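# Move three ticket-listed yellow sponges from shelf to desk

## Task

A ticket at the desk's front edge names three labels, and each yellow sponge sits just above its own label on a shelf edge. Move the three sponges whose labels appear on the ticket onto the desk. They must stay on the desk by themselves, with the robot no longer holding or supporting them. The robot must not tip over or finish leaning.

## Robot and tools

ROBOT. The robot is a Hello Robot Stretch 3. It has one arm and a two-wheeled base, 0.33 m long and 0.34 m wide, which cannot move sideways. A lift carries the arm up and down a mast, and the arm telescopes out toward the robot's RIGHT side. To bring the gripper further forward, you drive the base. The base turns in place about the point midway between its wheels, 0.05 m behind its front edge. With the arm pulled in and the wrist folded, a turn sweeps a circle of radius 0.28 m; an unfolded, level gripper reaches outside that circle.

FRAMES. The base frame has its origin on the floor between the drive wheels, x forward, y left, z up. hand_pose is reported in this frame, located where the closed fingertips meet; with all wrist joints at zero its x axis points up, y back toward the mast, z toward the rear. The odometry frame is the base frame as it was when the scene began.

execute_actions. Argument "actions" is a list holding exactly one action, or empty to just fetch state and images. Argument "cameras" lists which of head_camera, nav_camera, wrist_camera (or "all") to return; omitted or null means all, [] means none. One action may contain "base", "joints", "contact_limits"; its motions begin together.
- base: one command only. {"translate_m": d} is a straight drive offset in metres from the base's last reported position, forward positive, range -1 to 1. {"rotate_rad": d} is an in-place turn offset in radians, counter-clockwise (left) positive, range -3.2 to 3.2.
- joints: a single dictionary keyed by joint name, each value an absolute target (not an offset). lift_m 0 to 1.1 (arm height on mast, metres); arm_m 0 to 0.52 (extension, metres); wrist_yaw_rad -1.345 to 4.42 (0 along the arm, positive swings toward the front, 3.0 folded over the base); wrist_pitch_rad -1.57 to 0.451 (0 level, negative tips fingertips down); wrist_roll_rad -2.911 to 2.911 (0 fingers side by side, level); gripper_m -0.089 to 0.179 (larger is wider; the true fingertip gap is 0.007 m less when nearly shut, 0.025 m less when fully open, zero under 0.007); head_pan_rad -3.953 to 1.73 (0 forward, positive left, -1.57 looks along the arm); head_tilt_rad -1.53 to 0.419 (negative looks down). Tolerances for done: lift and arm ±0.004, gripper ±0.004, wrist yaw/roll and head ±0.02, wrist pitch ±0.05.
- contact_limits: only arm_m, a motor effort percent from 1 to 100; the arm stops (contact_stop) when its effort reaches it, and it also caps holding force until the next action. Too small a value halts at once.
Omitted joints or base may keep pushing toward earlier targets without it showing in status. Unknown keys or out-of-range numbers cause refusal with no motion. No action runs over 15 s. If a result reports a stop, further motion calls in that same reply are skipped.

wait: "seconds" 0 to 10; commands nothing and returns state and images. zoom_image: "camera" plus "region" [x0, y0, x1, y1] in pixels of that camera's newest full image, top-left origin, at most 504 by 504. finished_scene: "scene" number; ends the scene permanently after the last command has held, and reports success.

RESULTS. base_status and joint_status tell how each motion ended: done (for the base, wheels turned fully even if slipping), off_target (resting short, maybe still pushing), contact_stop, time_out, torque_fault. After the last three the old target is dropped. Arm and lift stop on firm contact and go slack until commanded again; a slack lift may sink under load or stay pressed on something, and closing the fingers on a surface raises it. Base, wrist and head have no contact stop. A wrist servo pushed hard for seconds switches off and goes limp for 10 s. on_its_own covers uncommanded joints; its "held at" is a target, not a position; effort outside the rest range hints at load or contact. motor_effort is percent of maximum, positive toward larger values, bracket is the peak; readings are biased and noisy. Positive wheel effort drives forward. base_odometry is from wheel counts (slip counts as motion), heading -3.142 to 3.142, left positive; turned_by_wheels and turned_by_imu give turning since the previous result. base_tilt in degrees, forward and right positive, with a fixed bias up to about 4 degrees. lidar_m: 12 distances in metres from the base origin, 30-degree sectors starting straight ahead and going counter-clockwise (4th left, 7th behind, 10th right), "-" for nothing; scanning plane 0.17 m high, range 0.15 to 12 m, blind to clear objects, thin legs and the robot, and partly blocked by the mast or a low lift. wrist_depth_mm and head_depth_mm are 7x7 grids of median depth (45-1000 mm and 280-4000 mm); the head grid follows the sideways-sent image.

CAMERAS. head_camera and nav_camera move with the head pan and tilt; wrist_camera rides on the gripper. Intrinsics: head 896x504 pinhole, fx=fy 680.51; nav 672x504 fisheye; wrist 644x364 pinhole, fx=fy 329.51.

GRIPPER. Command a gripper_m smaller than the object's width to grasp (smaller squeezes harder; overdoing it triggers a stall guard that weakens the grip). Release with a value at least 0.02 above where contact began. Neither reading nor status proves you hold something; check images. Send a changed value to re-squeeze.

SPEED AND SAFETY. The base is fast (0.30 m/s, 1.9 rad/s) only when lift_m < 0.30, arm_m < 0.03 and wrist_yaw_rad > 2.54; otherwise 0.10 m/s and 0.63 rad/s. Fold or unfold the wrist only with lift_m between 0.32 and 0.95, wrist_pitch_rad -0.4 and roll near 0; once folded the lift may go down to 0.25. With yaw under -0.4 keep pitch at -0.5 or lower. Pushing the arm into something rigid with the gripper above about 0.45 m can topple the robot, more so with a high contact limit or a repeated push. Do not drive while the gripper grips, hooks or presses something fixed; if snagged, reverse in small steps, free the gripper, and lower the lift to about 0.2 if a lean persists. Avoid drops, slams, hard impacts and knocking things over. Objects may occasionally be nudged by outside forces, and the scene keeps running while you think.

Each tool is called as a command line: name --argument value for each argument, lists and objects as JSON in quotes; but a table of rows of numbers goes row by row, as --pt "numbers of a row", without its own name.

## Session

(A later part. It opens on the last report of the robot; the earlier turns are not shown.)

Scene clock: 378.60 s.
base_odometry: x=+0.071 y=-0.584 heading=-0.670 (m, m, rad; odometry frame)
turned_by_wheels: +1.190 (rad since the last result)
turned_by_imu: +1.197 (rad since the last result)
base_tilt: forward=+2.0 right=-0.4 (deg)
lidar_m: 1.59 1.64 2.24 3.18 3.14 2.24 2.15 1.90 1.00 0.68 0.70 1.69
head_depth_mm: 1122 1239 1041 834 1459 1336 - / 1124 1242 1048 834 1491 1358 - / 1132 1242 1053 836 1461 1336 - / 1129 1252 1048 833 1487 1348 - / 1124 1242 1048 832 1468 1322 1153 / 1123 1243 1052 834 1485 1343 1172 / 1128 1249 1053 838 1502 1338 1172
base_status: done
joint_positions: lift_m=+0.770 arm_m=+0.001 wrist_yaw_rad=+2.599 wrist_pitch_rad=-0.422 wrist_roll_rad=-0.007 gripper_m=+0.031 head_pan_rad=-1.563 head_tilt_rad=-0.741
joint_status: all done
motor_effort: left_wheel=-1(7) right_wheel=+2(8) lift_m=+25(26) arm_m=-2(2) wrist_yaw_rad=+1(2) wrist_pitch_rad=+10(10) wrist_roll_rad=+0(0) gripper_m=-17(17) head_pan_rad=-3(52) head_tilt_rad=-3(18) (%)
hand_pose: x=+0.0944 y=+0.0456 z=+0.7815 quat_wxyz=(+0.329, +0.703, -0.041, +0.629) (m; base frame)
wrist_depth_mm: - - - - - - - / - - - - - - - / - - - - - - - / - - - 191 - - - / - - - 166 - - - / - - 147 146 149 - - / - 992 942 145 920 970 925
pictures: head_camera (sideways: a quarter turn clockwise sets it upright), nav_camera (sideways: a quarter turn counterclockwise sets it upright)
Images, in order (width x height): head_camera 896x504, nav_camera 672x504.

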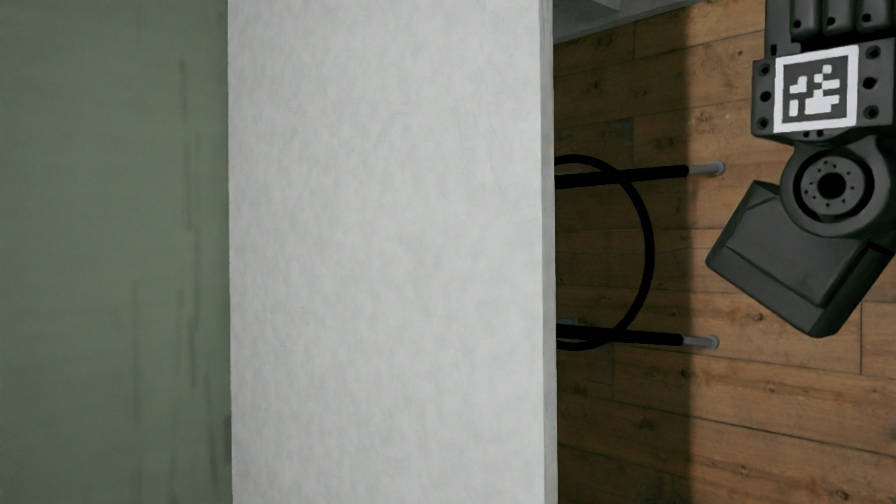

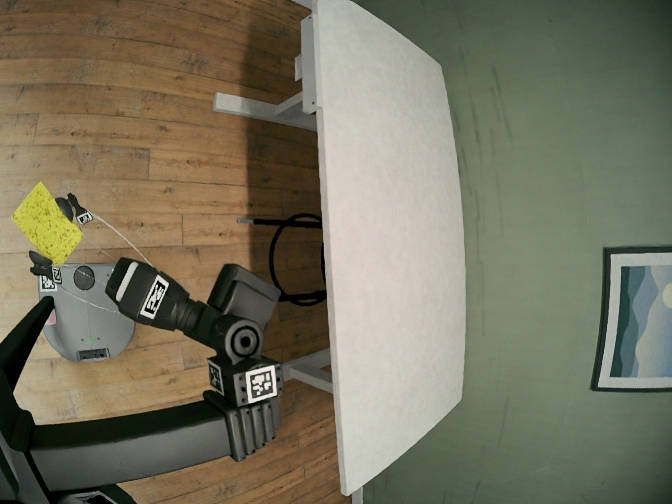

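execute_actions --actions '[{"joints":{"wrist_yaw_rad":0,"lift_m":0.79}}]' --cameras '[]'

execute_actions --actions '[{"joints":{"arm_m":0.35}}]' --cameras '["wrist_camera","nav_camera"]'

Scene clock: 388.87 s.
base_odometry: x=+0.071 y=-0.584 heading=-0.670 (m, m, rad; odometry frame)
turned_by_wheels: +0.000 (rad since the last result)
turned_by_imu: +0.001 (rad since the last result)
base_tilt: forward=+2.0 right=-0.3 (deg)
lidar_m: 1.60 1.65 2.24 3.17 3.12 2.24 2.15 1.90 1.00 0.68 0.70 1.69
head_depth_mm: 1116 1247 1045 831 1465 1360 - / 1117 1243 1043 830 1501 1370 - / 1127 1243 1048 831 585 - - / 1123 1245 1044 834 743 1325 1168 / 1124 1241 1047 838 1468 1310 1168 / 1126 1249 1048 834 1493 1347 1166 / 1124 1247 1054 836 1503 1336 1171
base_status: not commanded
joint_positions: lift_m=+0.790 arm_m=+0.001 wrist_yaw_rad=+0.002 wrist_pitch_rad=-0.422 wrist_roll_rad=-0.007 gripper_m=+0.031 head_pan_rad=-1.563 head_tilt_rad=-0.741
joint_status: all done
motor_effort: left_wheel=-1(2) right_wheel=+2(2) lift_m=+25(25) arm_m=-3(3) wrist_yaw_rad=-2(3) wrist_pitch_rad=+10(10) wrist_roll_rad=+0(0) gripper_m=-17(16) head_pan_rad=-3(3) head_tilt_rad=-3(3) (%)
hand_pose: x=-0.0211 y=-0.3699 z=+0.8016 quat_wxyz=(+0.694, +0.150, -0.689, -0.147) (m; base frame)
wrist_depth_mm: 982 951 962 995 983 981 - / 731 722 689 664 627 628 610 / 505 496 478 461 458 447 442 / 386 376 371 190 345 350 359 / 343 - 347 165 - - - / - - 147 146 147 - - / - - 943 145 953 983 945
pictures: none
No camera images: the call's "cameras" was empty. Leave "cameras" out to get every camera's image.

Scene clock: 392.63 s.
base_odometry: x=+0.071 y=-0.584 heading=-0.670 (m, m, rad; odometry frame)
turned_by_wheels: +0.000 (rad since the last result)
turned_by_imu: +0.000 (rad since the last result)
base_tilt: forward=+2.0 right=-0.3 (deg)
lidar_m: 1.59 1.64 2.24 3.17 3.12 2.25 2.15 1.90 1.00 0.68 0.70 1.69
head_depth_mm: 1110 1241 1040 858 - - 1148 / 1118 1244 1136 789 1484 1340 1169 / 1115 1246 1134 789 1456 1311 1170 / 1118 1246 1090 812 1504 1316 1172 / 1126 1243 1046 835 1461 1315 1171 / 1119 1248 1051 832 1510 1345 1164 / 1122 1250 1050 834 1498 1350 1166
base_status: not commanded
joint_positions: lift_m=+0.790 arm_m=+0.350 wrist_yaw_rad=+0.001 wrist_pitch_rad=-0.422 wrist_roll_rad=-0.007 gripper_m=+0.031 head_pan_rad=-1.563 head_tilt_rad=-0.741
joint_status: all done
motor_effort: left_wheel=-2(1) right_wheel=+2(2) lift_m=+25(25) arm_m=+3(2) wrist_yaw_rad=-1(2) wrist_pitch_rad=+10(10) wrist_roll_rad=+0(0) gripper_m=-17(17) head_pan_rad=-3(3) head_tilt_rad=-3(3) (%)
hand_pose: x=-0.0214 y=-0.7185 z=+0.8016 quat_wxyz=(+0.694, +0.149, -0.689, -0.148) (m; base frame)
wrist_depth_mm: 640 681 670 669 663 669 697 / 678 684 671 642 634 602 591 / 495 492 473 464 446 434 431 / 380 374 363 191 337 345 340 / 309 303 307 165 227 285 280 / 258 256 147 147 148 242 238 / 222 221 213 145 206 210 208
pictures: nav_camera (sideways: a quarter turn counterclockwise sets it upright), wrist_camera
Images, in order (width x height): nav_camera 672x504, wrist_camera 644x364.

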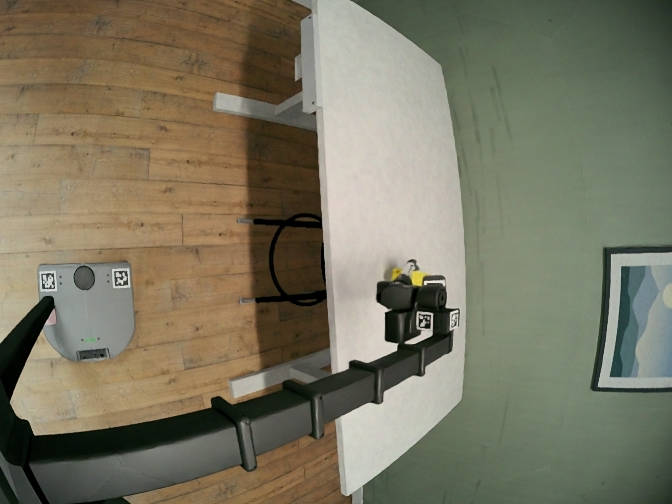

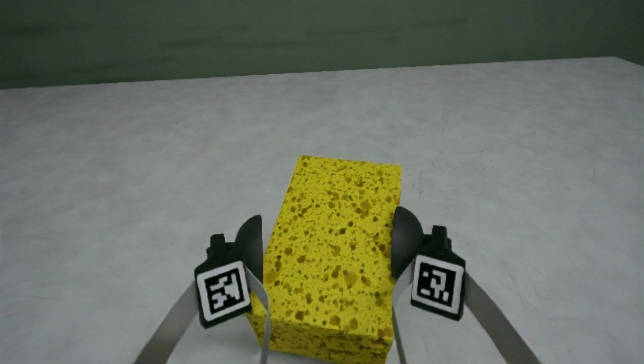

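execute_actions --actions '[{"joints":{"wrist_pitch_rad":-0.58}}]' --cameras '["wrist_camera"]'

Scene clock: 402.67 s.
base_odometry: x=+0.071 y=-0.584 heading=-0.670 (m, m, rad; odometry frame)
turned_by_wheels: +0.000 (rad since the last result)
turned_by_imu: +0.000 (rad since the last result)
base_tilt: forward=+2.0 right=-0.3 (deg)
lidar_m: 1.59 1.65 2.24 3.15 3.14 2.25 2.15 1.89 1.00 0.68 0.70 1.68
head_depth_mm: 1119 1240 1046 854 - - 1145 / 1122 1235 1128 788 1491 1338 1167 / 1122 1242 1129 788 1463 1311 1168 / 1126 1251 1068 813 1497 1319 1173 / 1121 1251 1045 834 1470 1315 1170 / 1117 1248 1051 837 1502 1346 1172 / 1124 1252 1048 834 1499 1346 1170
base_status: not commanded
joint_positions: lift_m=+0.790 arm_m=+0.350 wrist_yaw_rad=+0.001 wrist_pitch_rad=-0.594 wrist_roll_rad=-0.007 gripper_m=+0.031 head_pan_rad=-1.563 head_tilt_rad=-0.741
joint_status: all done
motor_effort: left_wheel=-1(2) right_wheel=+2(2) lift_m=+25(25) arm_m=+3(2) wrist_yaw_rad=-1(1) wrist_pitch_rad=+7(10) wrist_roll_rad=+0(0) gripper_m=-17(16) head_pan_rad=-3(4) head_tilt_rad=-3(3) (%)
hand_pose: x=-0.0214 y=-0.6935 z=+0.7652 quat_wxyz=(+0.679, +0.208, -0.673, -0.206) (m; base frame)
wrist_depth_mm: 547 539 518 503 495 482 461 / 412 403 394 385 381 375 367 / 335 326 321 316 310 305 303 / 276 274 268 191 255 260 257 / 238 237 239 166 196 225 221 / 209 206 147 147 148 199 196 / 185 185 179 145 175 178 176
pictures: wrist_camera
Images, in order (width x height): wrist_camera 644x364.

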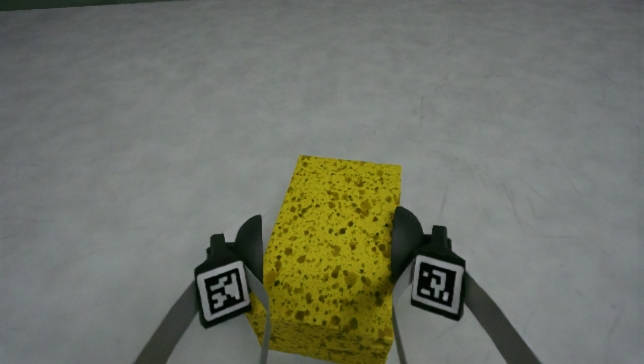

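execute_actions --actions '[{"joints":{"lift_m":0.787,"gripper_m":0.13}}]' --cameras '[]'

execute_actions --actions '[{"joints":{"lift_m":0.87}}]' --cameras '["wrist_camera"]'

execute_actions --actions '[{"joints":{"arm_m":0.0,"wrist_pitch_rad":-0.4,"gripper_m":0.05}}]' --cameras '["head_camera"]'

execute_actions --actions '[{"joints":{"wrist_yaw_rad":2.9}}]' --cameras '[]'

Scene clock: 414.20 s.
base_odometry: x=+0.071 y=-0.584 heading=-0.670 (m, m, rad; odometry frame)
turned_by_wheels: +0.000 (rad since the last result)
turned_by_imu: +0.001 (rad since the last result)
base_tilt: forward=+2.0 right=-0.3 (deg)
lidar_m: 1.59 1.64 2.24 3.18 3.12 2.24 2.15 1.90 1.00 0.69 0.70 1.69
head_depth_mm: 1120 1243 1050 856 - - 1156 / 1122 1244 1127 785 1491 1337 1167 / 1122 1243 1133 785 1471 1312 1165 / 1123 1244 1071 808 1500 1314 1169 / 1126 1243 1047 834 1466 1317 1164 / 1129 1250 1048 832 1497 1341 1170 / 1122 1252 1052 837 1498 1350 1171
base_status: not commanded
joint_positions: lift_m=+0.787 arm_m=+0.350 wrist_yaw_rad=+0.001 wrist_pitch_rad=-0.595 wrist_roll_rad=-0.007 gripper_m=+0.130 head_pan_rad=-1.563 head_tilt_rad=-0.741
joint_status: all done
motor_effort: left_wheel=-2(3) right_wheel=+2(2) lift_m=+21(21) arm_m=+2(3) wrist_yaw_rad=-1(1) wrist_pitch_rad=+7(7) wrist_roll_rad=+0(0) gripper_m=+0(81) head_pan_rad=-4(4) head_tilt_rad=-3(3) (%)
hand_pose: x=-0.0214 y=-0.6934 z=+0.7624 quat_wxyz=(+0.679, +0.208, -0.673, -0.207) (m; base frame)
wrist_depth_mm: 529 524 505 499 481 467 463 / 404 399 389 383 372 365 360 / 331 321 316 311 302 302 296 / 273 269 266 201 249 254 251 / 236 234 229 171 212 227 217 / 204 207 196 151 192 - 192 / 188 179 176 144 172 174 172
pictures: none
No camera images: the call's "cameras" was empty. Leave "cameras" out to get every camera's image.

Scene clock: 415.80 s.
base_odometry: x=+0.071 y=-0.584 heading=-0.670 (m, m, rad; odometry frame)
turned_by_wheels: +0.000 (rad since the last result)
turned_by_imu: +0.000 (rad since the last result)
base_tilt: forward=+2.0 right=-0.4 (deg)
lidar_m: 1.59 1.65 2.24 3.17 3.14 2.24 2.15 1.90 1.00 0.68 0.70 1.68
head_depth_mm: 1118 1242 - - 1518 1331 1170 / 1122 1213 - 834 1491 1342 1169 / 1119 1245 - 808 1467 1310 1166 / 1122 1244 1067 814 1503 1316 1168 / 1121 1244 1052 835 1464 1320 1174 / 1128 1244 1053 838 1497 1341 1178 / 1126 1245 1049 834 1507 1344 1176
base_status: not commanded
joint_positions: lift_m=+0.870 arm_m=+0.350 wrist_yaw_rad=+0.001 wrist_pitch_rad=-0.595 wrist_roll_rad=-0.007 gripper_m=+0.130 head_pan_rad=-1.563 head_tilt_rad=-0.741
joint_status: all done
motor_effort: left_wheel=-2(2) right_wheel=+2(2) lift_m=+26(28) arm_m=+3(2) wrist_yaw_rad=-1(1) wrist_pitch_rad=+7(7) wrist_roll_rad=+0(0) gripper_m=+0(0) head_pan_rad=-3(3) head_tilt_rad=-3(3) (%)
hand_pose: x=-0.0214 y=-0.6934 z=+0.8451 quat_wxyz=(+0.679, +0.208, -0.673, -0.207) (m; base frame)
wrist_depth_mm: 679 682 674 684 678 685 674 / 593 588 556 551 542 528 531 / 471 468 461 449 448 438 434 / 398 388 386 380 375 372 366 / 341 341 336 328 328 328 315 / 297 300 292 247 280 - 282 / 269 257 262 214 256 253 250
pictures: wrist_camera
Images, in order (width x height): wrist_camera 644x364.

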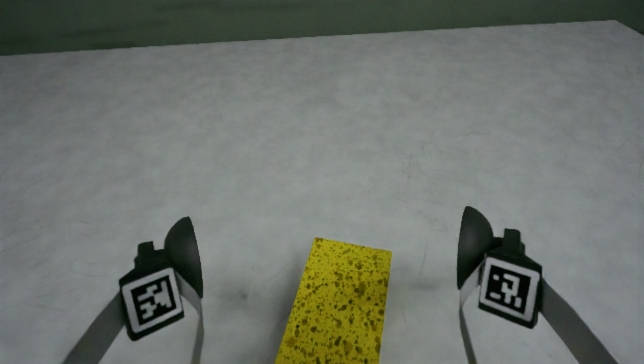

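Scene clock: 419.57 s.
base_odometry: x=+0.071 y=-0.584 heading=-0.670 (m, m, rad; odometry frame)
turned_by_wheels: +0.000 (rad since the last result)
turned_by_imu: +0.000 (rad since the last result)
base_tilt: forward=+2.0 right=-0.4 (deg)
lidar_m: 1.59 1.65 2.24 3.17 3.13 2.24 2.15 1.90 1.00 0.68 0.71 1.69
head_depth_mm: 1117 1238 1044 829 1466 - - / 1115 1238 1048 834 1493 - - / 1123 1235 1046 812 744 - - / 1118 1246 1044 814 1105 1311 1168 / 1120 1249 1054 836 1458 1306 1167 / 1122 1252 1055 838 1492 1345 1176 / 1117 1249 1054 836 1510 1338 1174
base_status: not commanded
joint_positions: lift_m=+0.870 arm_m=+0.001 wrist_yaw_rad=+0.001 wrist_pitch_rad=-0.422 wrist_roll_rad=-0.007 gripper_m=+0.050 head_pan_rad=-1.563 head_tilt_rad=-0.741
joint_status: all done
motor_effort: left_wheel=-1(2) right_wheel=+2(2) lift_m=+25(26) arm_m=-3(4) wrist_yaw_rad=-1(0) wrist_pitch_rad=+10(11) wrist_roll_rad=+0(0) gripper_m=+0(83) head_pan_rad=-4(3) head_tilt_rad=-3(3) (%)
hand_pose: x=-0.0214 y=-0.3700 z=+0.8817 quat_wxyz=(+0.694, +0.149, -0.689, -0.148) (m; base frame)
wrist_depth_mm: 976 - 982 - - - - / - 977 968 922 886 870 - / 705 692 662 649 637 621 614 / 534 525 515 486 501 480 471 / 428 426 437 414 423 402 404 / 651 - - - - - - / - - - - - - -
pictures: head_camera (sideways: a quarter turn clockwise sets it upright)
Images, in order (width x height): head_camera 896x504.

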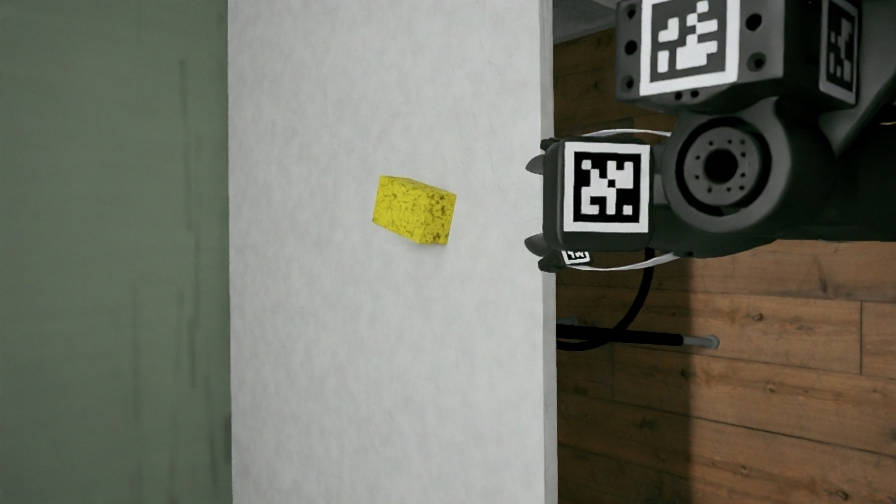

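Scene clock: 422.00 s.
base_odometry: x=+0.071 y=-0.584 heading=-0.670 (m, m, rad; odometry frame)
turned_by_wheels: +0.000 (rad since the last result)
turned_by_imu: +0.000 (rad since the last result)
base_tilt: forward=+2.0 right=-0.4 (deg)
lidar_m: 1.59 1.64 2.23 3.17 3.12 2.25 2.15 1.90 1.00 0.68 0.70 1.68
head_depth_mm: 1119 1244 1043 831 1476 - 1116 / 1121 1239 1048 830 1495 - 1127 / 1121 1244 1050 811 1454 - - / 1119 1245 1044 813 1496 - 1132 / 1123 1250 1047 836 1501 - 1134 / 1125 1241 1051 835 1507 1347 1171 / 1129 1244 1050 835 1510 1345 1177
base_status: not commanded
joint_positions: lift_m=+0.870 arm_m=+0.001 wrist_yaw_rad=+2.898 wrist_pitch_rad=-0.422 wrist_roll_rad=-0.007 gripper_m=+0.050 head_pan_rad=-1.563 head_tilt_rad=-0.741
joint_status: all done
motor_effort: left_wheel=-1(1) right_wheel=+2(2) lift_m=+25(26) arm_m=-2(3) wrist_yaw_rad=+3(4) wrist_pitch_rad=+10(10) wrist_roll_rad=+0(0) gripper_m=+0(0) head_pan_rad=-4(4) head_tilt_rad=-3(3) (%)
hand_pose: x=+0.0328 y=+0.0713 z=+0.8817 quat_wxyz=(+0.231, +0.702, +0.064, +0.671) (m; base frame)
wrist_depth_mm: - - - - - - - / - - - - - - - / - - - - - - - / - - - - - - - / - - - - - - - / - - - - - - - / - - - - - - -
pictures: none
No camera images: the call's "cameras" was empty. Leave "cameras" out to get every camera's image.

execute_actions --actions '[{"base":{"rotate_rad":1.925},"joints":{"lift_m":0.285,"head_pan_rad":0,"head_tilt_rad":-0.5}}]' --cameras '[]'

execute_actions --actions '[{"base":{"translate_m":1.0}}]' --cameras '[]'

execute_actions --actions '[{"base":{"translate_m":1.0}}]' --cameras '["nav_camera"]'

execute_actions --actions '[{"base":{"translate_m":0.7}}]' --cameras '["nav_camera"]'

execute_actions --actions '[{"base":{"rotate_rad":1.195},"joints":{"head_pan_rad":-1.57,"head_tilt_rad":-0.75,"lift_m":0.75,"wrist_pitch_rad":-0.4}}]' --cameras '["nav_camera","head_camera"]'

Scene clock: 446.47 s.
base_odometry: x=+0.071 y=-0.584 heading=+1.255 (m, m, rad; odometry frame)
turned_by_wheels: +1.925 (rad since the last result)
turned_by_imu: +1.938 (rad since the last result)
base_tilt: forward=+2.0 right=-0.4 (deg)
lidar_m: 3.25 2.39 2.15 2.16 1.00 0.68 0.70 1.09 1.59 1.60 1.96 2.81
head_depth_mm: 2896 3112 3280 2678 1981 1580 1309 / 2938 3149 3412 2635 1973 1588 1311 / 3042 3236 3430 2640 1975 1586 1321 / 3134 3281 3546 2634 1987 1580 1314 / 3267 3455 3586 2639 1969 1585 1318 / 3326 3572 3609 2625 1966 1581 1315 / 3007 3117 3264 2637 1970 1576 1309
base_status: done
joint_positions: lift_m=+0.285 arm_m=+0.001 wrist_yaw_rad=+2.898 wrist_pitch_rad=-0.421 wrist_roll_rad=-0.007 gripper_m=+0.050 head_pan_rad=-0.007 head_tilt_rad=-0.507
joint_status: all done
motor_effort: left_wheel=-2(4) right_wheel=+3(5) lift_m=+20(23) arm_m=-3(3) wrist_yaw_rad=+2(2) wrist_pitch_rad=+10(10) wrist_roll_rad=-1(0) gripper_m=+0(0) head_pan_rad=+4(50) head_tilt_rad=+2(17) (%)
hand_pose: x=+0.0327 y=+0.0714 z=+0.2971 quat_wxyz=(+0.231, +0.702, +0.064, +0.671) (m; base frame)
wrist_depth_mm: - - - - - - - / - - - - - - - / - - 993 951 932 927 920 / 739 - 767 756 744 729 728 / 644 - 645 617 636 594 597 / 531 526 - 538 - 506 502 / 478 - - 451 443 438 431
pictures: none
No camera images: the call's "cameras" was empty. Leave "cameras" out to get every camera's image.

Scene clock: 451.40 s.
base_odometry: x=+0.382 y=+0.366 heading=+1.255 (m, m, rad; odometry frame)
turned_by_wheels: +0.000 (rad since the last result)
turned_by_imu: +0.006 (rad since the last result)
base_tilt: forward=+2.0 right=-0.3 (deg)
lidar_m: 2.25 2.01 1.81 1.82 2.21 1.82 1.92 2.15 1.95 1.96 2.20 2.28
head_depth_mm: 2074 2221 2417 2559 1993 1578 1322 / 2123 2263 2467 2609 1980 1573 1318 / 2184 2334 2480 2556 1971 1581 1313 / 2315 2448 2603 2563 1983 1594 1303 / 2375 2486 2636 2615 1974 1593 1313 / 2419 2681 2937 2635 1978 1587 1322 / 2481 2645 2796 2623 1988 1574 1304
base_status: done
joint_positions: lift_m=+0.285 arm_m=+0.001 wrist_yaw_rad=+2.899 wrist_pitch_rad=-0.421 wrist_roll_rad=-0.007 gripper_m=+0.050 head_pan_rad=-0.007 head_tilt_rad=-0.506
joint_status: not commanded
motor_effort: left_wheel=-2(7) right_wheel=+2(9) lift_m=+20(20) arm_m=-3(3) wrist_yaw_rad=+2(2) wrist_pitch_rad=+10(10) wrist_roll_rad=+0(0) gripper_m=+0(0) head_pan_rad=+5(4) head_tilt_rad=+2(2) (%)
hand_pose: x=+0.0326 y=+0.0714 z=+0.2972 quat_wxyz=(+0.230, +0.702, +0.064, +0.671) (m; base frame)
wrist_depth_mm: - - - - - - - / - - - - - - - / - - 989 971 950 955 912 / 800 - 769 755 750 719 721 / 639 - 637 607 624 588 587 / 537 524 - 529 - 511 499 / 481 - - 446 439 440 436
pictures: none
No camera images: the call's "cameras" was empty. Leave "cameras" out to get every camera's image.

Scene clock: 456.33 s.
base_odometry: x=+0.693 y=+1.317 heading=+1.255 (m, m, rad; odometry frame)
turned_by_wheels: +0.000 (rad since the last result)
turned_by_imu: +0.006 (rad since the last result)
base_tilt: forward=+2.0 right=-0.4 (deg)
lidar_m: 1.27 1.53 1.47 1.48 1.81 2.75 2.63 2.54 2.29 1.97 1.56 1.27
head_depth_mm: 1277 1353 1473 1624 1795 1591 1313 / 1318 1391 1502 1541 1770 1583 1324 / 1362 1444 1563 1608 1816 1583 1311 / 1407 1504 1627 1695 1816 1586 1312 / 1457 1566 1705 1789 1825 1570 1312 / 1513 1587 1588 1752 1839 1585 1316 / 1586 1744 1936 2169 1976 1578 1311
base_status: done
joint_positions: lift_m=+0.285 arm_m=+0.001 wrist_yaw_rad=+2.899 wrist_pitch_rad=-0.421 wrist_roll_rad=-0.007 gripper_m=+0.050 head_pan_rad=-0.007 head_tilt_rad=-0.506
joint_status: not commanded
motor_effort: left_wheel=-2(6) right_wheel=+2(8) lift_m=+20(20) arm_m=-3(3) wrist_yaw_rad=+1(1) wrist_pitch_rad=+9(10) wrist_roll_rad=+0(0) gripper_m=+0(0) head_pan_rad=+4(4) head_tilt_rad=+3(2) (%)
hand_pose: x=+0.0326 y=+0.0715 z=+0.2972 quat_wxyz=(+0.230, +0.702, +0.064, +0.671) (m; base frame)
wrist_depth_mm: - - - - - - - / - - - - - - - / - - 998 997 936 926 924 / 805 - 778 746 751 720 714 / 631 - 657 607 618 590 588 / 537 524 - 531 - 509 496 / 479 - - 446 444 441 437
pictures: nav_camera (sideways: a quarter turn counterclockwise sets it upright)
Images, in order (width x height): nav_camera 672x504.

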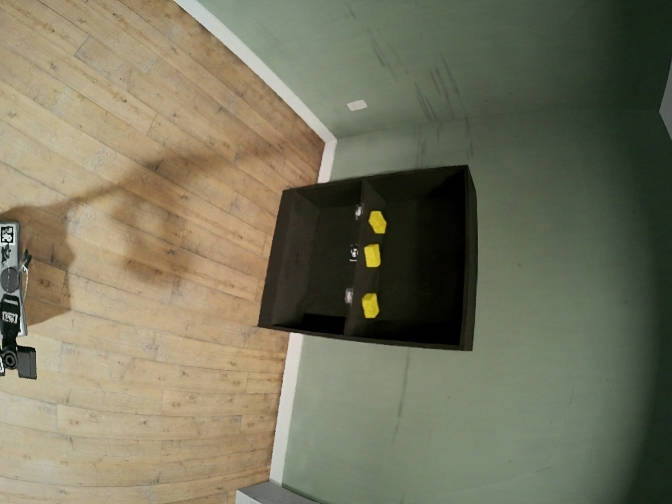

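Scene clock: 460.37 s.
base_odometry: x=+0.910 y=+1.982 heading=+1.254 (m, m, rad; odometry frame)
turned_by_wheels: +0.000 (rad since the last result)
turned_by_imu: +0.004 (rad since the last result)
base_tilt: forward=+2.0 right=-0.3 (deg)
lidar_m: 0.87 0.86 1.23 1.24 1.52 2.97 3.31 2.80 2.08 1.30 1.01 0.62
head_depth_mm: 724 783 740 878 963 916 1131 / 750 810 737 913 1008 896 1154 / 775 837 736 947 1036 917 1212 / 805 872 737 990 1080 944 1224 / 833 911 792 1040 1106 1000 1210 / 865 951 794 1086 1143 1267 1226 / 897 995 860 1010 1047 1117 1241
base_status: done
joint_positions: lift_m=+0.285 arm_m=+0.001 wrist_yaw_rad=+2.899 wrist_pitch_rad=-0.421 wrist_roll_rad=-0.007 gripper_m=+0.050 head_pan_rad=-0.007 head_tilt_rad=-0.506
joint_status: not commanded
motor_effort: left_wheel=-2(5) right_wheel=+2(9) lift_m=+20(20) arm_m=-3(3) wrist_yaw_rad=+2(1) wrist_pitch_rad=+10(10) wrist_roll_rad=+0(0) gripper_m=+0(0) head_pan_rad=+4(4) head_tilt_rad=+3(2) (%)
hand_pose: x=+0.0326 y=+0.0715 z=+0.2972 quat_wxyz=(+0.230, +0.702, +0.064, +0.671) (m; base frame)
wrist_depth_mm: - - - - - - - / - - - - - - - / - - 986 971 930 943 902 / 786 - 765 756 741 730 722 / 647 - 638 605 617 606 583 / 525 520 - 524 - 502 502 / 475 - - 450 438 435 434
pictures: nav_camera (sideways: a quarter turn counterclockwise sets it upright)
Images, in order (width x height): nav_camera 672x504.

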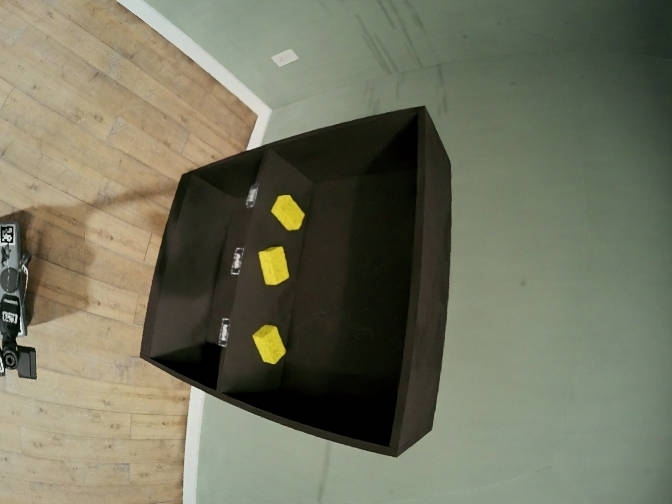

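Scene clock: 465.43 s.
base_odometry: x=+0.910 y=+1.982 heading=+2.449 (m, m, rad; odometry frame)
turned_by_wheels: +1.195 (rad since the last result)
turned_by_imu: +1.202 (rad since the last result)
base_tilt: forward=+2.0 right=-0.3 (deg)
lidar_m: 1.23 1.28 1.72 3.30 3.61 2.64 2.09 1.30 0.95 0.62 0.89 0.86
head_depth_mm: 769 866 996 1164 1406 1340 - / 759 597 729 1089 1410 1333 - / 754 629 938 1047 971 1260 1226 / 753 628 948 1042 975 1256 - / 759 631 953 1057 974 1265 1199 / 761 631 949 1059 975 1262 1172 / 764 634 949 1067 978 1254 1175
base_status: done
joint_positions: lift_m=+0.750 arm_m=+0.001 wrist_yaw_rad=+2.899 wrist_pitch_rad=-0.421 wrist_roll_rad=-0.007 gripper_m=+0.050 head_pan_rad=-1.563 head_tilt_rad=-0.741
joint_status: all done
motor_effort: left_wheel=-2(8) right_wheel=+2(8) lift_m=+25(27) arm_m=-3(3) wrist_yaw_rad=+1(1) wrist_pitch_rad=+10(9) wrist_roll_rad=+0(0) gripper_m=+0(0) head_pan_rad=-4(46) head_tilt_rad=-3(16) (%)
hand_pose: x=+0.0326 y=+0.0715 z=+0.7619 quat_wxyz=(+0.230, +0.702, +0.064, +0.671) (m; base frame)
wrist_depth_mm: - - - - - - - / - - - - - - - / - - - - - - - / - - - - - - - / - - - - - - - / - - - - - - - / - 991 942 953 927 941 928
pictures: head_camera (sideways: a quarter turn clockwise sets it upright), nav_camera (sideways: a quarter turn counterclockwise sets it upright)
Images, in order (width x height): head_camera 896x504, nav_camera 672x504.

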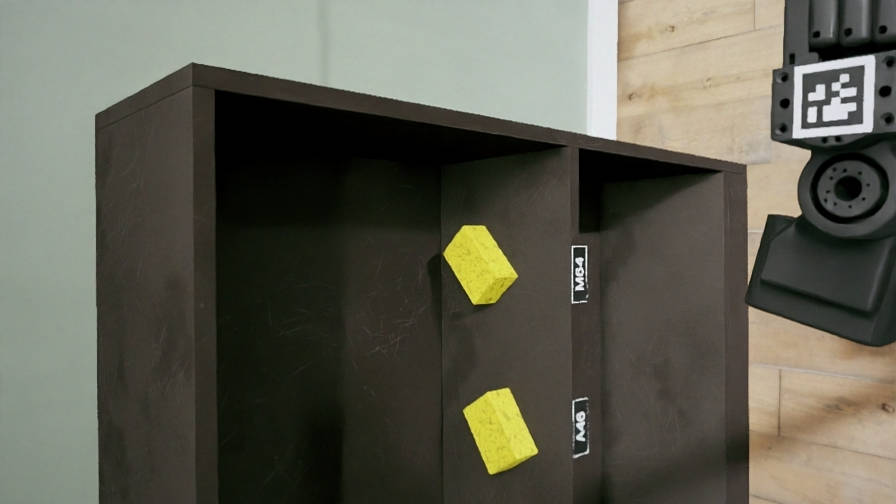

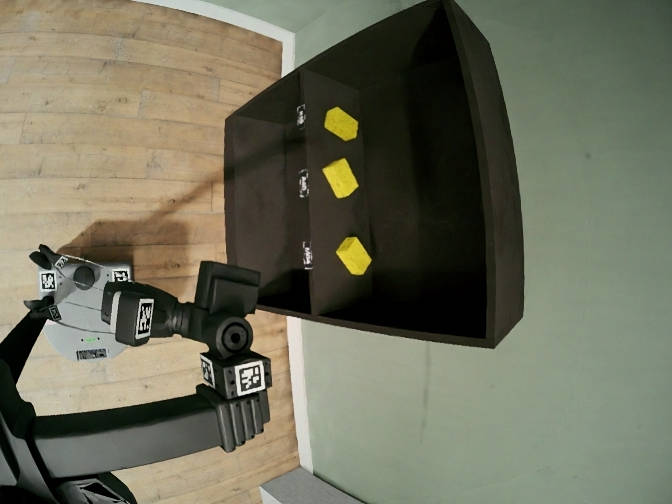

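execute_actions --actions '[{"base":{"translate_m":0.185},"joints":{"wrist_yaw_rad":0}}]' --cameras '[]'

execute_actions --actions '[{"joints":{"wrist_pitch_rad":-0.6,"wrist_yaw_rad":-0.65,"arm_m":0.40,"gripper_m":0.135,"lift_m":0.74}}]' --cameras '["wrist_camera","head_camera"]'

Scene clock: 490.37 s.
base_odometry: x=+0.768 y=+2.100 heading=+2.449 (m, m, rad; odometry frame)
turned_by_wheels: +0.000 (rad since the last result)
turned_by_imu: +0.002 (rad since the last result)
base_tilt: forward=+2.0 right=-0.4 (deg)
lidar_m: 1.04 1.08 1.46 3.48 3.35 2.83 2.27 1.31 0.68 0.86 0.74 1.09
head_depth_mm: 752 627 925 1017 962 1286 - / 753 628 942 1034 974 1258 - / 755 629 945 1050 973 1283 - / 758 629 945 1058 974 1267 1165 / 758 630 938 1049 950 1275 1170 / 760 632 943 1035 977 1258 1164 / 761 634 944 1048 975 1262 1169
base_status: done
joint_positions: lift_m=+0.750 arm_m=+0.001 wrist_yaw_rad=+0.002 wrist_pitch_rad=-0.421 wrist_roll_rad=-0.007 gripper_m=+0.050 head_pan_rad=-1.563 head_tilt_rad=-0.741
joint_status: all done
motor_effort: left_wheel=-2(4) right_wheel=+2(6) lift_m=+26(25) arm_m=-3(3) wrist_yaw_rad=-2(2) wrist_pitch_rad=+10(10) wrist_roll_rad=+0(0) gripper_m=+0(0) head_pan_rad=-4(3) head_tilt_rad=-3(3) (%)
hand_pose: x=-0.0211 y=-0.3701 z=+0.7619 quat_wxyz=(+0.694, +0.149, -0.689, -0.147) (m; base frame)
wrist_depth_mm: 555 562 566 570 589 507 360 / 582 607 615 625 632 520 403 / 600 671 662 682 695 522 741 / 582 570 560 594 571 528 849 / 514 506 531 508 519 512 957 / 597 864 948 918 - 849 - / 924 789 861 846 790 926 940
pictures: none
No camera images: the call's "cameras" was empty. Leave "cameras" out to get every camera's image.

Scene clock: 494.50 s.
base_odometry: x=+0.768 y=+2.100 heading=+2.449 (m, m, rad; odometry frame)
turned_by_wheels: +0.000 (rad since the last result)
turned_by_imu: +0.000 (rad since the last result)
base_tilt: forward=+2.0 right=-0.4 (deg)
lidar_m: 1.05 1.08 1.46 3.83 3.37 2.83 2.27 1.31 0.68 0.86 0.74 1.09
head_depth_mm: 752 626 929 978 924 - - / 751 625 927 - 1350 1259 1169 / 753 628 905 997 975 1259 1172 / 754 628 939 1040 973 1264 1172 / 757 627 943 1048 956 1263 1167 / 761 632 943 1029 974 1258 1173 / 763 636 940 1050 979 1260 1169
base_status: not commanded
joint_positions: lift_m=+0.740 arm_m=+0.400 wrist_yaw_rad=-0.649 wrist_pitch_rad=-0.613 wrist_roll_rad=-0.007 gripper_m=+0.135 head_pan_rad=-1.563 head_tilt_rad=-0.741
joint_status: all done
motor_effort: left_wheel=-2(1) right_wheel=+2(2) lift_m=+20(22) arm_m=+3(5) wrist_yaw_rad=-1(4) wrist_pitch_rad=+6(9) wrist_roll_rad=+0(0) gripper_m=+0(84) head_pan_rad=-3(3) head_tilt_rad=-3(3) (%)
hand_pose: x=-0.1399 y=-0.7005 z=+0.7118 quat_wxyz=(+0.574, -0.011, -0.705, -0.417) (m; base frame)
wrist_depth_mm: 186 209 248 295 254 204 170 / 199 227 273 334 276 219 180 / 211 246 301 378 306 236 193 / 229 269 337 418 343 258 206 / 249 287 360 373 361 266 237 / 270 296 326 299 326 - 880 / 294 294 287 285 291 303 804
pictures: head_camera (sideways: a quarter turn clockwise sets it upright), wrist_camera
Images, in order (width x height): head_camera 896x504, wrist_camera 644x364.

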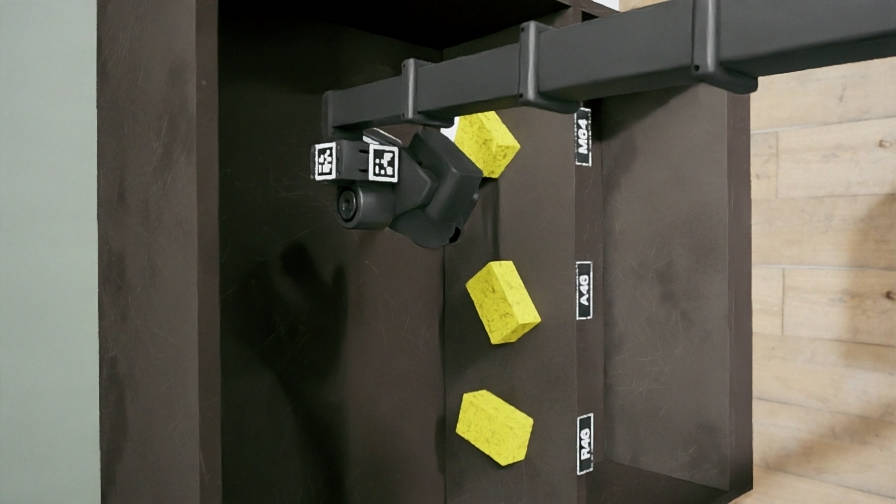

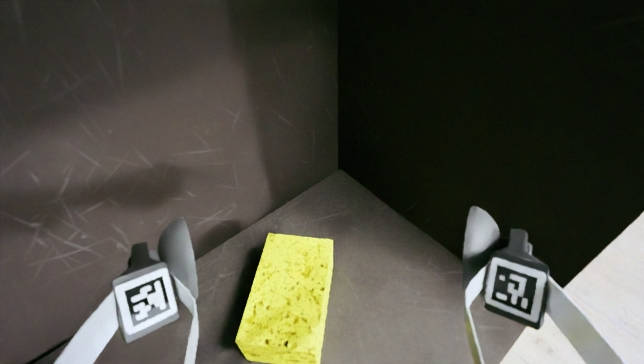

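execute_actions --actions '[{"base":{"translate_m":0.01},"joints":{"arm_m":0.45,"gripper_m":0.125,"lift_m":0.68},"contact_limits":{"arm_m":15}}]' --cameras '["wrist_camera"]'

Scene clock: 505.13 s.
base_odometry: x=+0.760 y=+2.106 heading=+2.449 (m, m, rad; odometry frame)
turned_by_wheels: +0.000 (rad since the last result)
turned_by_imu: +0.000 (rad since the last result)
base_tilt: forward=+2.0 right=-0.3 (deg)
lidar_m: 1.03 1.07 1.45 3.49 3.35 2.84 2.28 1.31 0.69 0.86 0.73 1.08
head_depth_mm: 749 626 929 1018 957 1337 - / 751 626 926 1040 970 1267 1173 / 752 629 920 998 975 1257 1168 / 753 629 944 1025 974 1257 1172 / 758 629 942 1050 951 1265 1170 / 761 630 940 1032 975 1264 1174 / 761 632 941 1044 974 1237 1177
base_status: done
joint_positions: lift_m=+0.680 arm_m=+0.450 wrist_yaw_rad=-0.649 wrist_pitch_rad=-0.613 wrist_roll_rad=-0.007 gripper_m=+0.125 head_pan_rad=-1.563 head_tilt_rad=-0.741
joint_status: all done
motor_effort: left_wheel=-1(3) right_wheel=+2(6) lift_m=+20(19) arm_m=+2(5) wrist_yaw_rad=-1(2) wrist_pitch_rad=+6(6) wrist_roll_rad=+0(0) gripper_m=+0(52) head_pan_rad=-4(4) head_tilt_rad=-3(3) (%)
contact_limits: arm_m 15 (drawing in: default 17, maximum 28; extending or still: default 23, maximum 37)
hand_pose: x=-0.1398 y=-0.7505 z=+0.6517 quat_wxyz=(+0.573, -0.011, -0.705, -0.418) (m; base frame)
wrist_depth_mm: 147 165 196 241 264 211 176 / 157 178 214 270 286 226 187 / 168 193 236 303 321 245 200 / 182 211 263 328 330 267 214 / 197 227 293 290 300 278 231 / 214 241 265 217 258 - 247 / 234 237 240 194 236 234 235
pictures: wrist_camera
Images, in order (width x height): wrist_camera 644x364.

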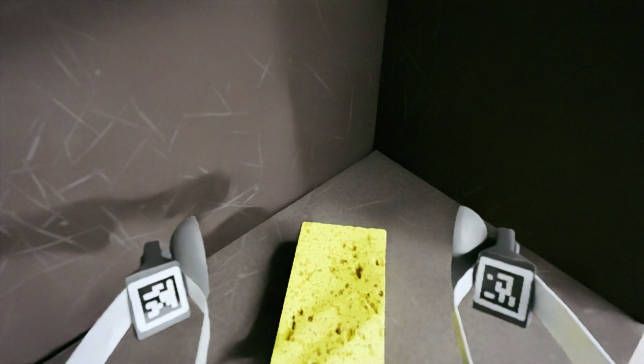

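execute_actions --actions '[{"joints":{"lift_m":0.628}}]' --cameras '["wrist_camera"]'

Scene clock: 513.50 s.
base_odometry: x=+0.760 y=+2.106 heading=+2.449 (m, m, rad; odometry frame)
turned_by_wheels: +0.000 (rad since the last result)
turned_by_imu: +0.000 (rad since the last result)
base_tilt: forward=+2.0 right=-0.4 (deg)
lidar_m: 1.04 1.07 1.46 3.84 3.36 2.85 2.28 1.31 0.69 0.86 0.73 1.08
head_depth_mm: 752 623 928 1026 952 1275 1182 / 752 627 942 1054 948 1257 1158 / 753 626 944 - 972 1254 1164 / 754 627 942 1055 968 1256 1164 / 753 630 943 1053 950 1266 1165 / 758 633 943 1031 970 1264 1171 / 759 634 939 1052 978 1240 1173
base_status: not commanded
joint_positions: lift_m=+0.628 arm_m=+0.450 wrist_yaw_rad=-0.649 wrist_pitch_rad=-0.613 wrist_roll_rad=-0.007 gripper_m=+0.125 head_pan_rad=-1.563 head_tilt_rad=-0.741
joint_status: all done
motor_effort: left_wheel=-1(2) right_wheel=+2(2) lift_m=+20(17) arm_m=+3(2) wrist_yaw_rad=-1(2) wrist_pitch_rad=+6(6) wrist_roll_rad=-1(0) gripper_m=+0(0) head_pan_rad=-3(4) head_tilt_rad=-3(3) (%)
hand_pose: x=-0.1398 y=-0.7505 z=+0.5997 quat_wxyz=(+0.573, -0.011, -0.705, -0.418) (m; base frame)
wrist_depth_mm: 147 165 196 240 263 211 176 / 157 178 214 269 287 229 187 / 169 193 238 300 306 245 201 / 182 212 260 209 267 257 215 / 197 227 240 182 227 235 221 / 210 219 209 161 201 - 202 / 195 187 186 149 181 183 182
pictures: wrist_camera
Images, in order (width x height): wrist_camera 644x364.

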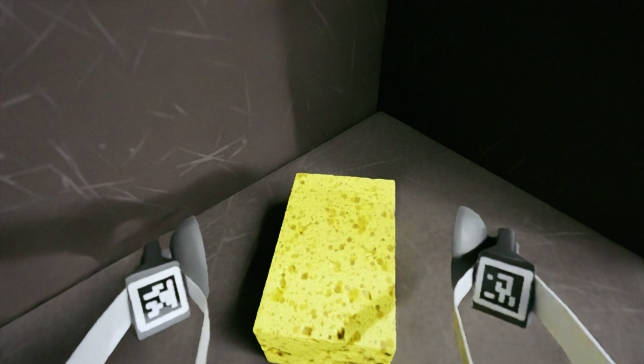

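execute_actions --actions '[{"joints":{"lift_m":0.617}}]' --cameras '[]'

execute_actions --actions '[{"joints":{"gripper_m":0.03}}]' --cameras '["wrist_camera"]'

execute_actions --actions '[{"joints":{"lift_m":0.72}}]' --cameras '["wrist_camera"]'

Scene clock: 520.00 s.
base_odometry: x=+0.760 y=+2.106 heading=+2.449 (m, m, rad; odometry frame)
turned_by_wheels: +0.000 (rad since the last result)
turned_by_imu: +0.000 (rad since the last result)
base_tilt: forward=+2.0 right=-0.3 (deg)
lidar_m: 1.03 1.07 1.45 3.47 3.37 2.85 2.28 1.31 0.69 0.86 0.73 1.08
head_depth_mm: 751 627 930 1029 952 1292 1176 / 751 626 944 1057 972 1231 1146 / 752 628 943 - 973 1264 1165 / 754 627 943 1050 974 1265 1173 / 757 630 948 1057 954 1258 1175 / 757 631 941 1024 975 1267 1171 / 763 632 946 1050 973 1240 1173
base_status: not commanded
joint_positions: lift_m=+0.617 arm_m=+0.450 wrist_yaw_rad=-0.649 wrist_pitch_rad=-0.613 wrist_roll_rad=-0.007 gripper_m=+0.125 head_pan_rad=-1.563 head_tilt_rad=-0.741
joint_status: all done
motor_effort: left_wheel=-1(2) right_wheel=+2(2) lift_m=+20(19) arm_m=+3(2) wrist_yaw_rad=-1(2) wrist_pitch_rad=+6(6) wrist_roll_rad=+0(0) gripper_m=-1(1) head_pan_rad=-4(4) head_tilt_rad=-3(3) (%)
hand_pose: x=-0.1398 y=-0.7504 z=+0.5887 quat_wxyz=(+0.573, -0.011, -0.705, -0.418) (m; base frame)
wrist_depth_mm: 147 165 195 241 260 211 175 / 156 177 213 268 289 227 186 / 169 193 237 289 288 245 200 / 182 210 253 195 246 244 214 / 197 221 228 167 214 223 211 / 200 206 194 149 190 - 193 / 182 176 173 141 171 173 173
pictures: none
No camera images: the call's "cameras" was empty. Leave "cameras" out to get every camera's image.

Scene clock: 521.43 s.
base_odometry: x=+0.760 y=+2.106 heading=+2.449 (m, m, rad; odometry frame)
turned_by_wheels: +0.000 (rad since the last result)
turned_by_imu: +0.000 (rad since the last result)
base_tilt: forward=+2.0 right=-0.3 (deg)
lidar_m: 1.04 1.07 1.45 3.84 3.37 2.83 2.28 1.31 0.69 0.86 0.73 1.08
head_depth_mm: 751 625 923 1025 954 1282 1170 / 751 627 944 1060 970 1248 1148 / 752 627 951 - 975 1264 1165 / 756 628 940 1052 978 1269 1170 / 757 629 944 1051 954 1264 1168 / 758 631 942 1025 979 1263 1176 / 760 634 936 1045 974 1246 1176
base_status: not commanded
joint_positions: lift_m=+0.617 arm_m=+0.450 wrist_yaw_rad=-0.649 wrist_pitch_rad=-0.613 wrist_roll_rad=-0.007 gripper_m=+0.031 head_pan_rad=-1.563 head_tilt_rad=-0.741
joint_status: all done
motor_effort: left_wheel=-2(1) right_wheel=+2(2) lift_m=+20(20) arm_m=+2(2) wrist_yaw_rad=-1(1) wrist_pitch_rad=+6(6) wrist_roll_rad=+0(0) gripper_m=-16(90) head_pan_rad=-4(3) head_tilt_rad=-3(3) (%)
hand_pose: x=-0.1398 y=-0.7504 z=+0.5887 quat_wxyz=(+0.573, -0.011, -0.705, -0.418) (m; base frame)
wrist_depth_mm: 146 164 195 240 260 210 175 / 156 177 214 269 288 226 187 / 170 194 237 289 289 246 200 / 182 210 250 192 247 244 215 / 197 223 231 167 195 218 211 / 201 201 - 148 149 194 192 / 180 180 175 139 172 174 172
pictures: wrist_camera
Images, in order (width x height): wrist_camera 644x364.

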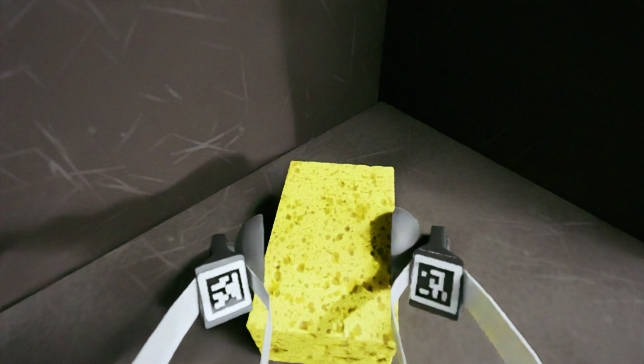

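Scene clock: 523.20 s.
base_odometry: x=+0.760 y=+2.106 heading=+2.449 (m, m, rad; odometry frame)
turned_by_wheels: +0.000 (rad since the last result)
turned_by_imu: +0.000 (rad since the last result)
base_tilt: forward=+2.0 right=-0.3 (deg)
lidar_m: 1.03 1.07 1.45 3.45 3.38 2.84 2.28 1.31 0.69 0.86 0.73 1.08
head_depth_mm: 751 624 925 1020 941 - - / 751 627 924 1011 1343 1256 1161 / 752 626 906 1029 977 1263 1172 / 755 630 946 1050 974 1265 1167 / 757 628 942 1047 945 1253 1166 / 757 631 941 1032 978 1261 1179 / 760 630 936 1054 973 1241 1172
base_status: not commanded
joint_positions: lift_m=+0.720 arm_m=+0.450 wrist_yaw_rad=-0.649 wrist_pitch_rad=-0.614 wrist_roll_rad=-0.007 gripper_m=+0.031 head_pan_rad=-1.563 head_tilt_rad=-0.741
joint_status: all done
motor_effort: left_wheel=-1(2) right_wheel=+2(2) lift_m=+25(26) arm_m=+2(2) wrist_yaw_rad=-1(2) wrist_pitch_rad=+7(7) wrist_roll_rad=+0(0) gripper_m=-16(16) head_pan_rad=-4(3) head_tilt_rad=-3(3) (%)
hand_pose: x=-0.1397 y=-0.7503 z=+0.6912 quat_wxyz=(+0.573, -0.011, -0.705, -0.418) (m; base frame)
wrist_depth_mm: 147 165 196 241 264 212 176 / 156 178 216 268 292 228 188 / 168 194 237 304 317 245 200 / 182 211 263 192 336 269 215 / 197 233 283 167 255 292 231 / 215 257 - 148 149 293 249 / 236 274 276 139 266 271 263
pictures: wrist_camera
Images, in order (width x height): wrist_camera 644x364.

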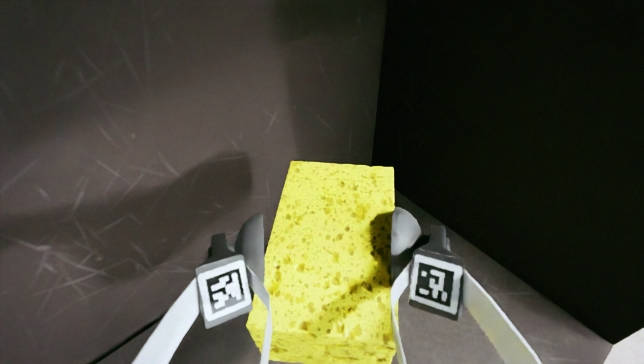

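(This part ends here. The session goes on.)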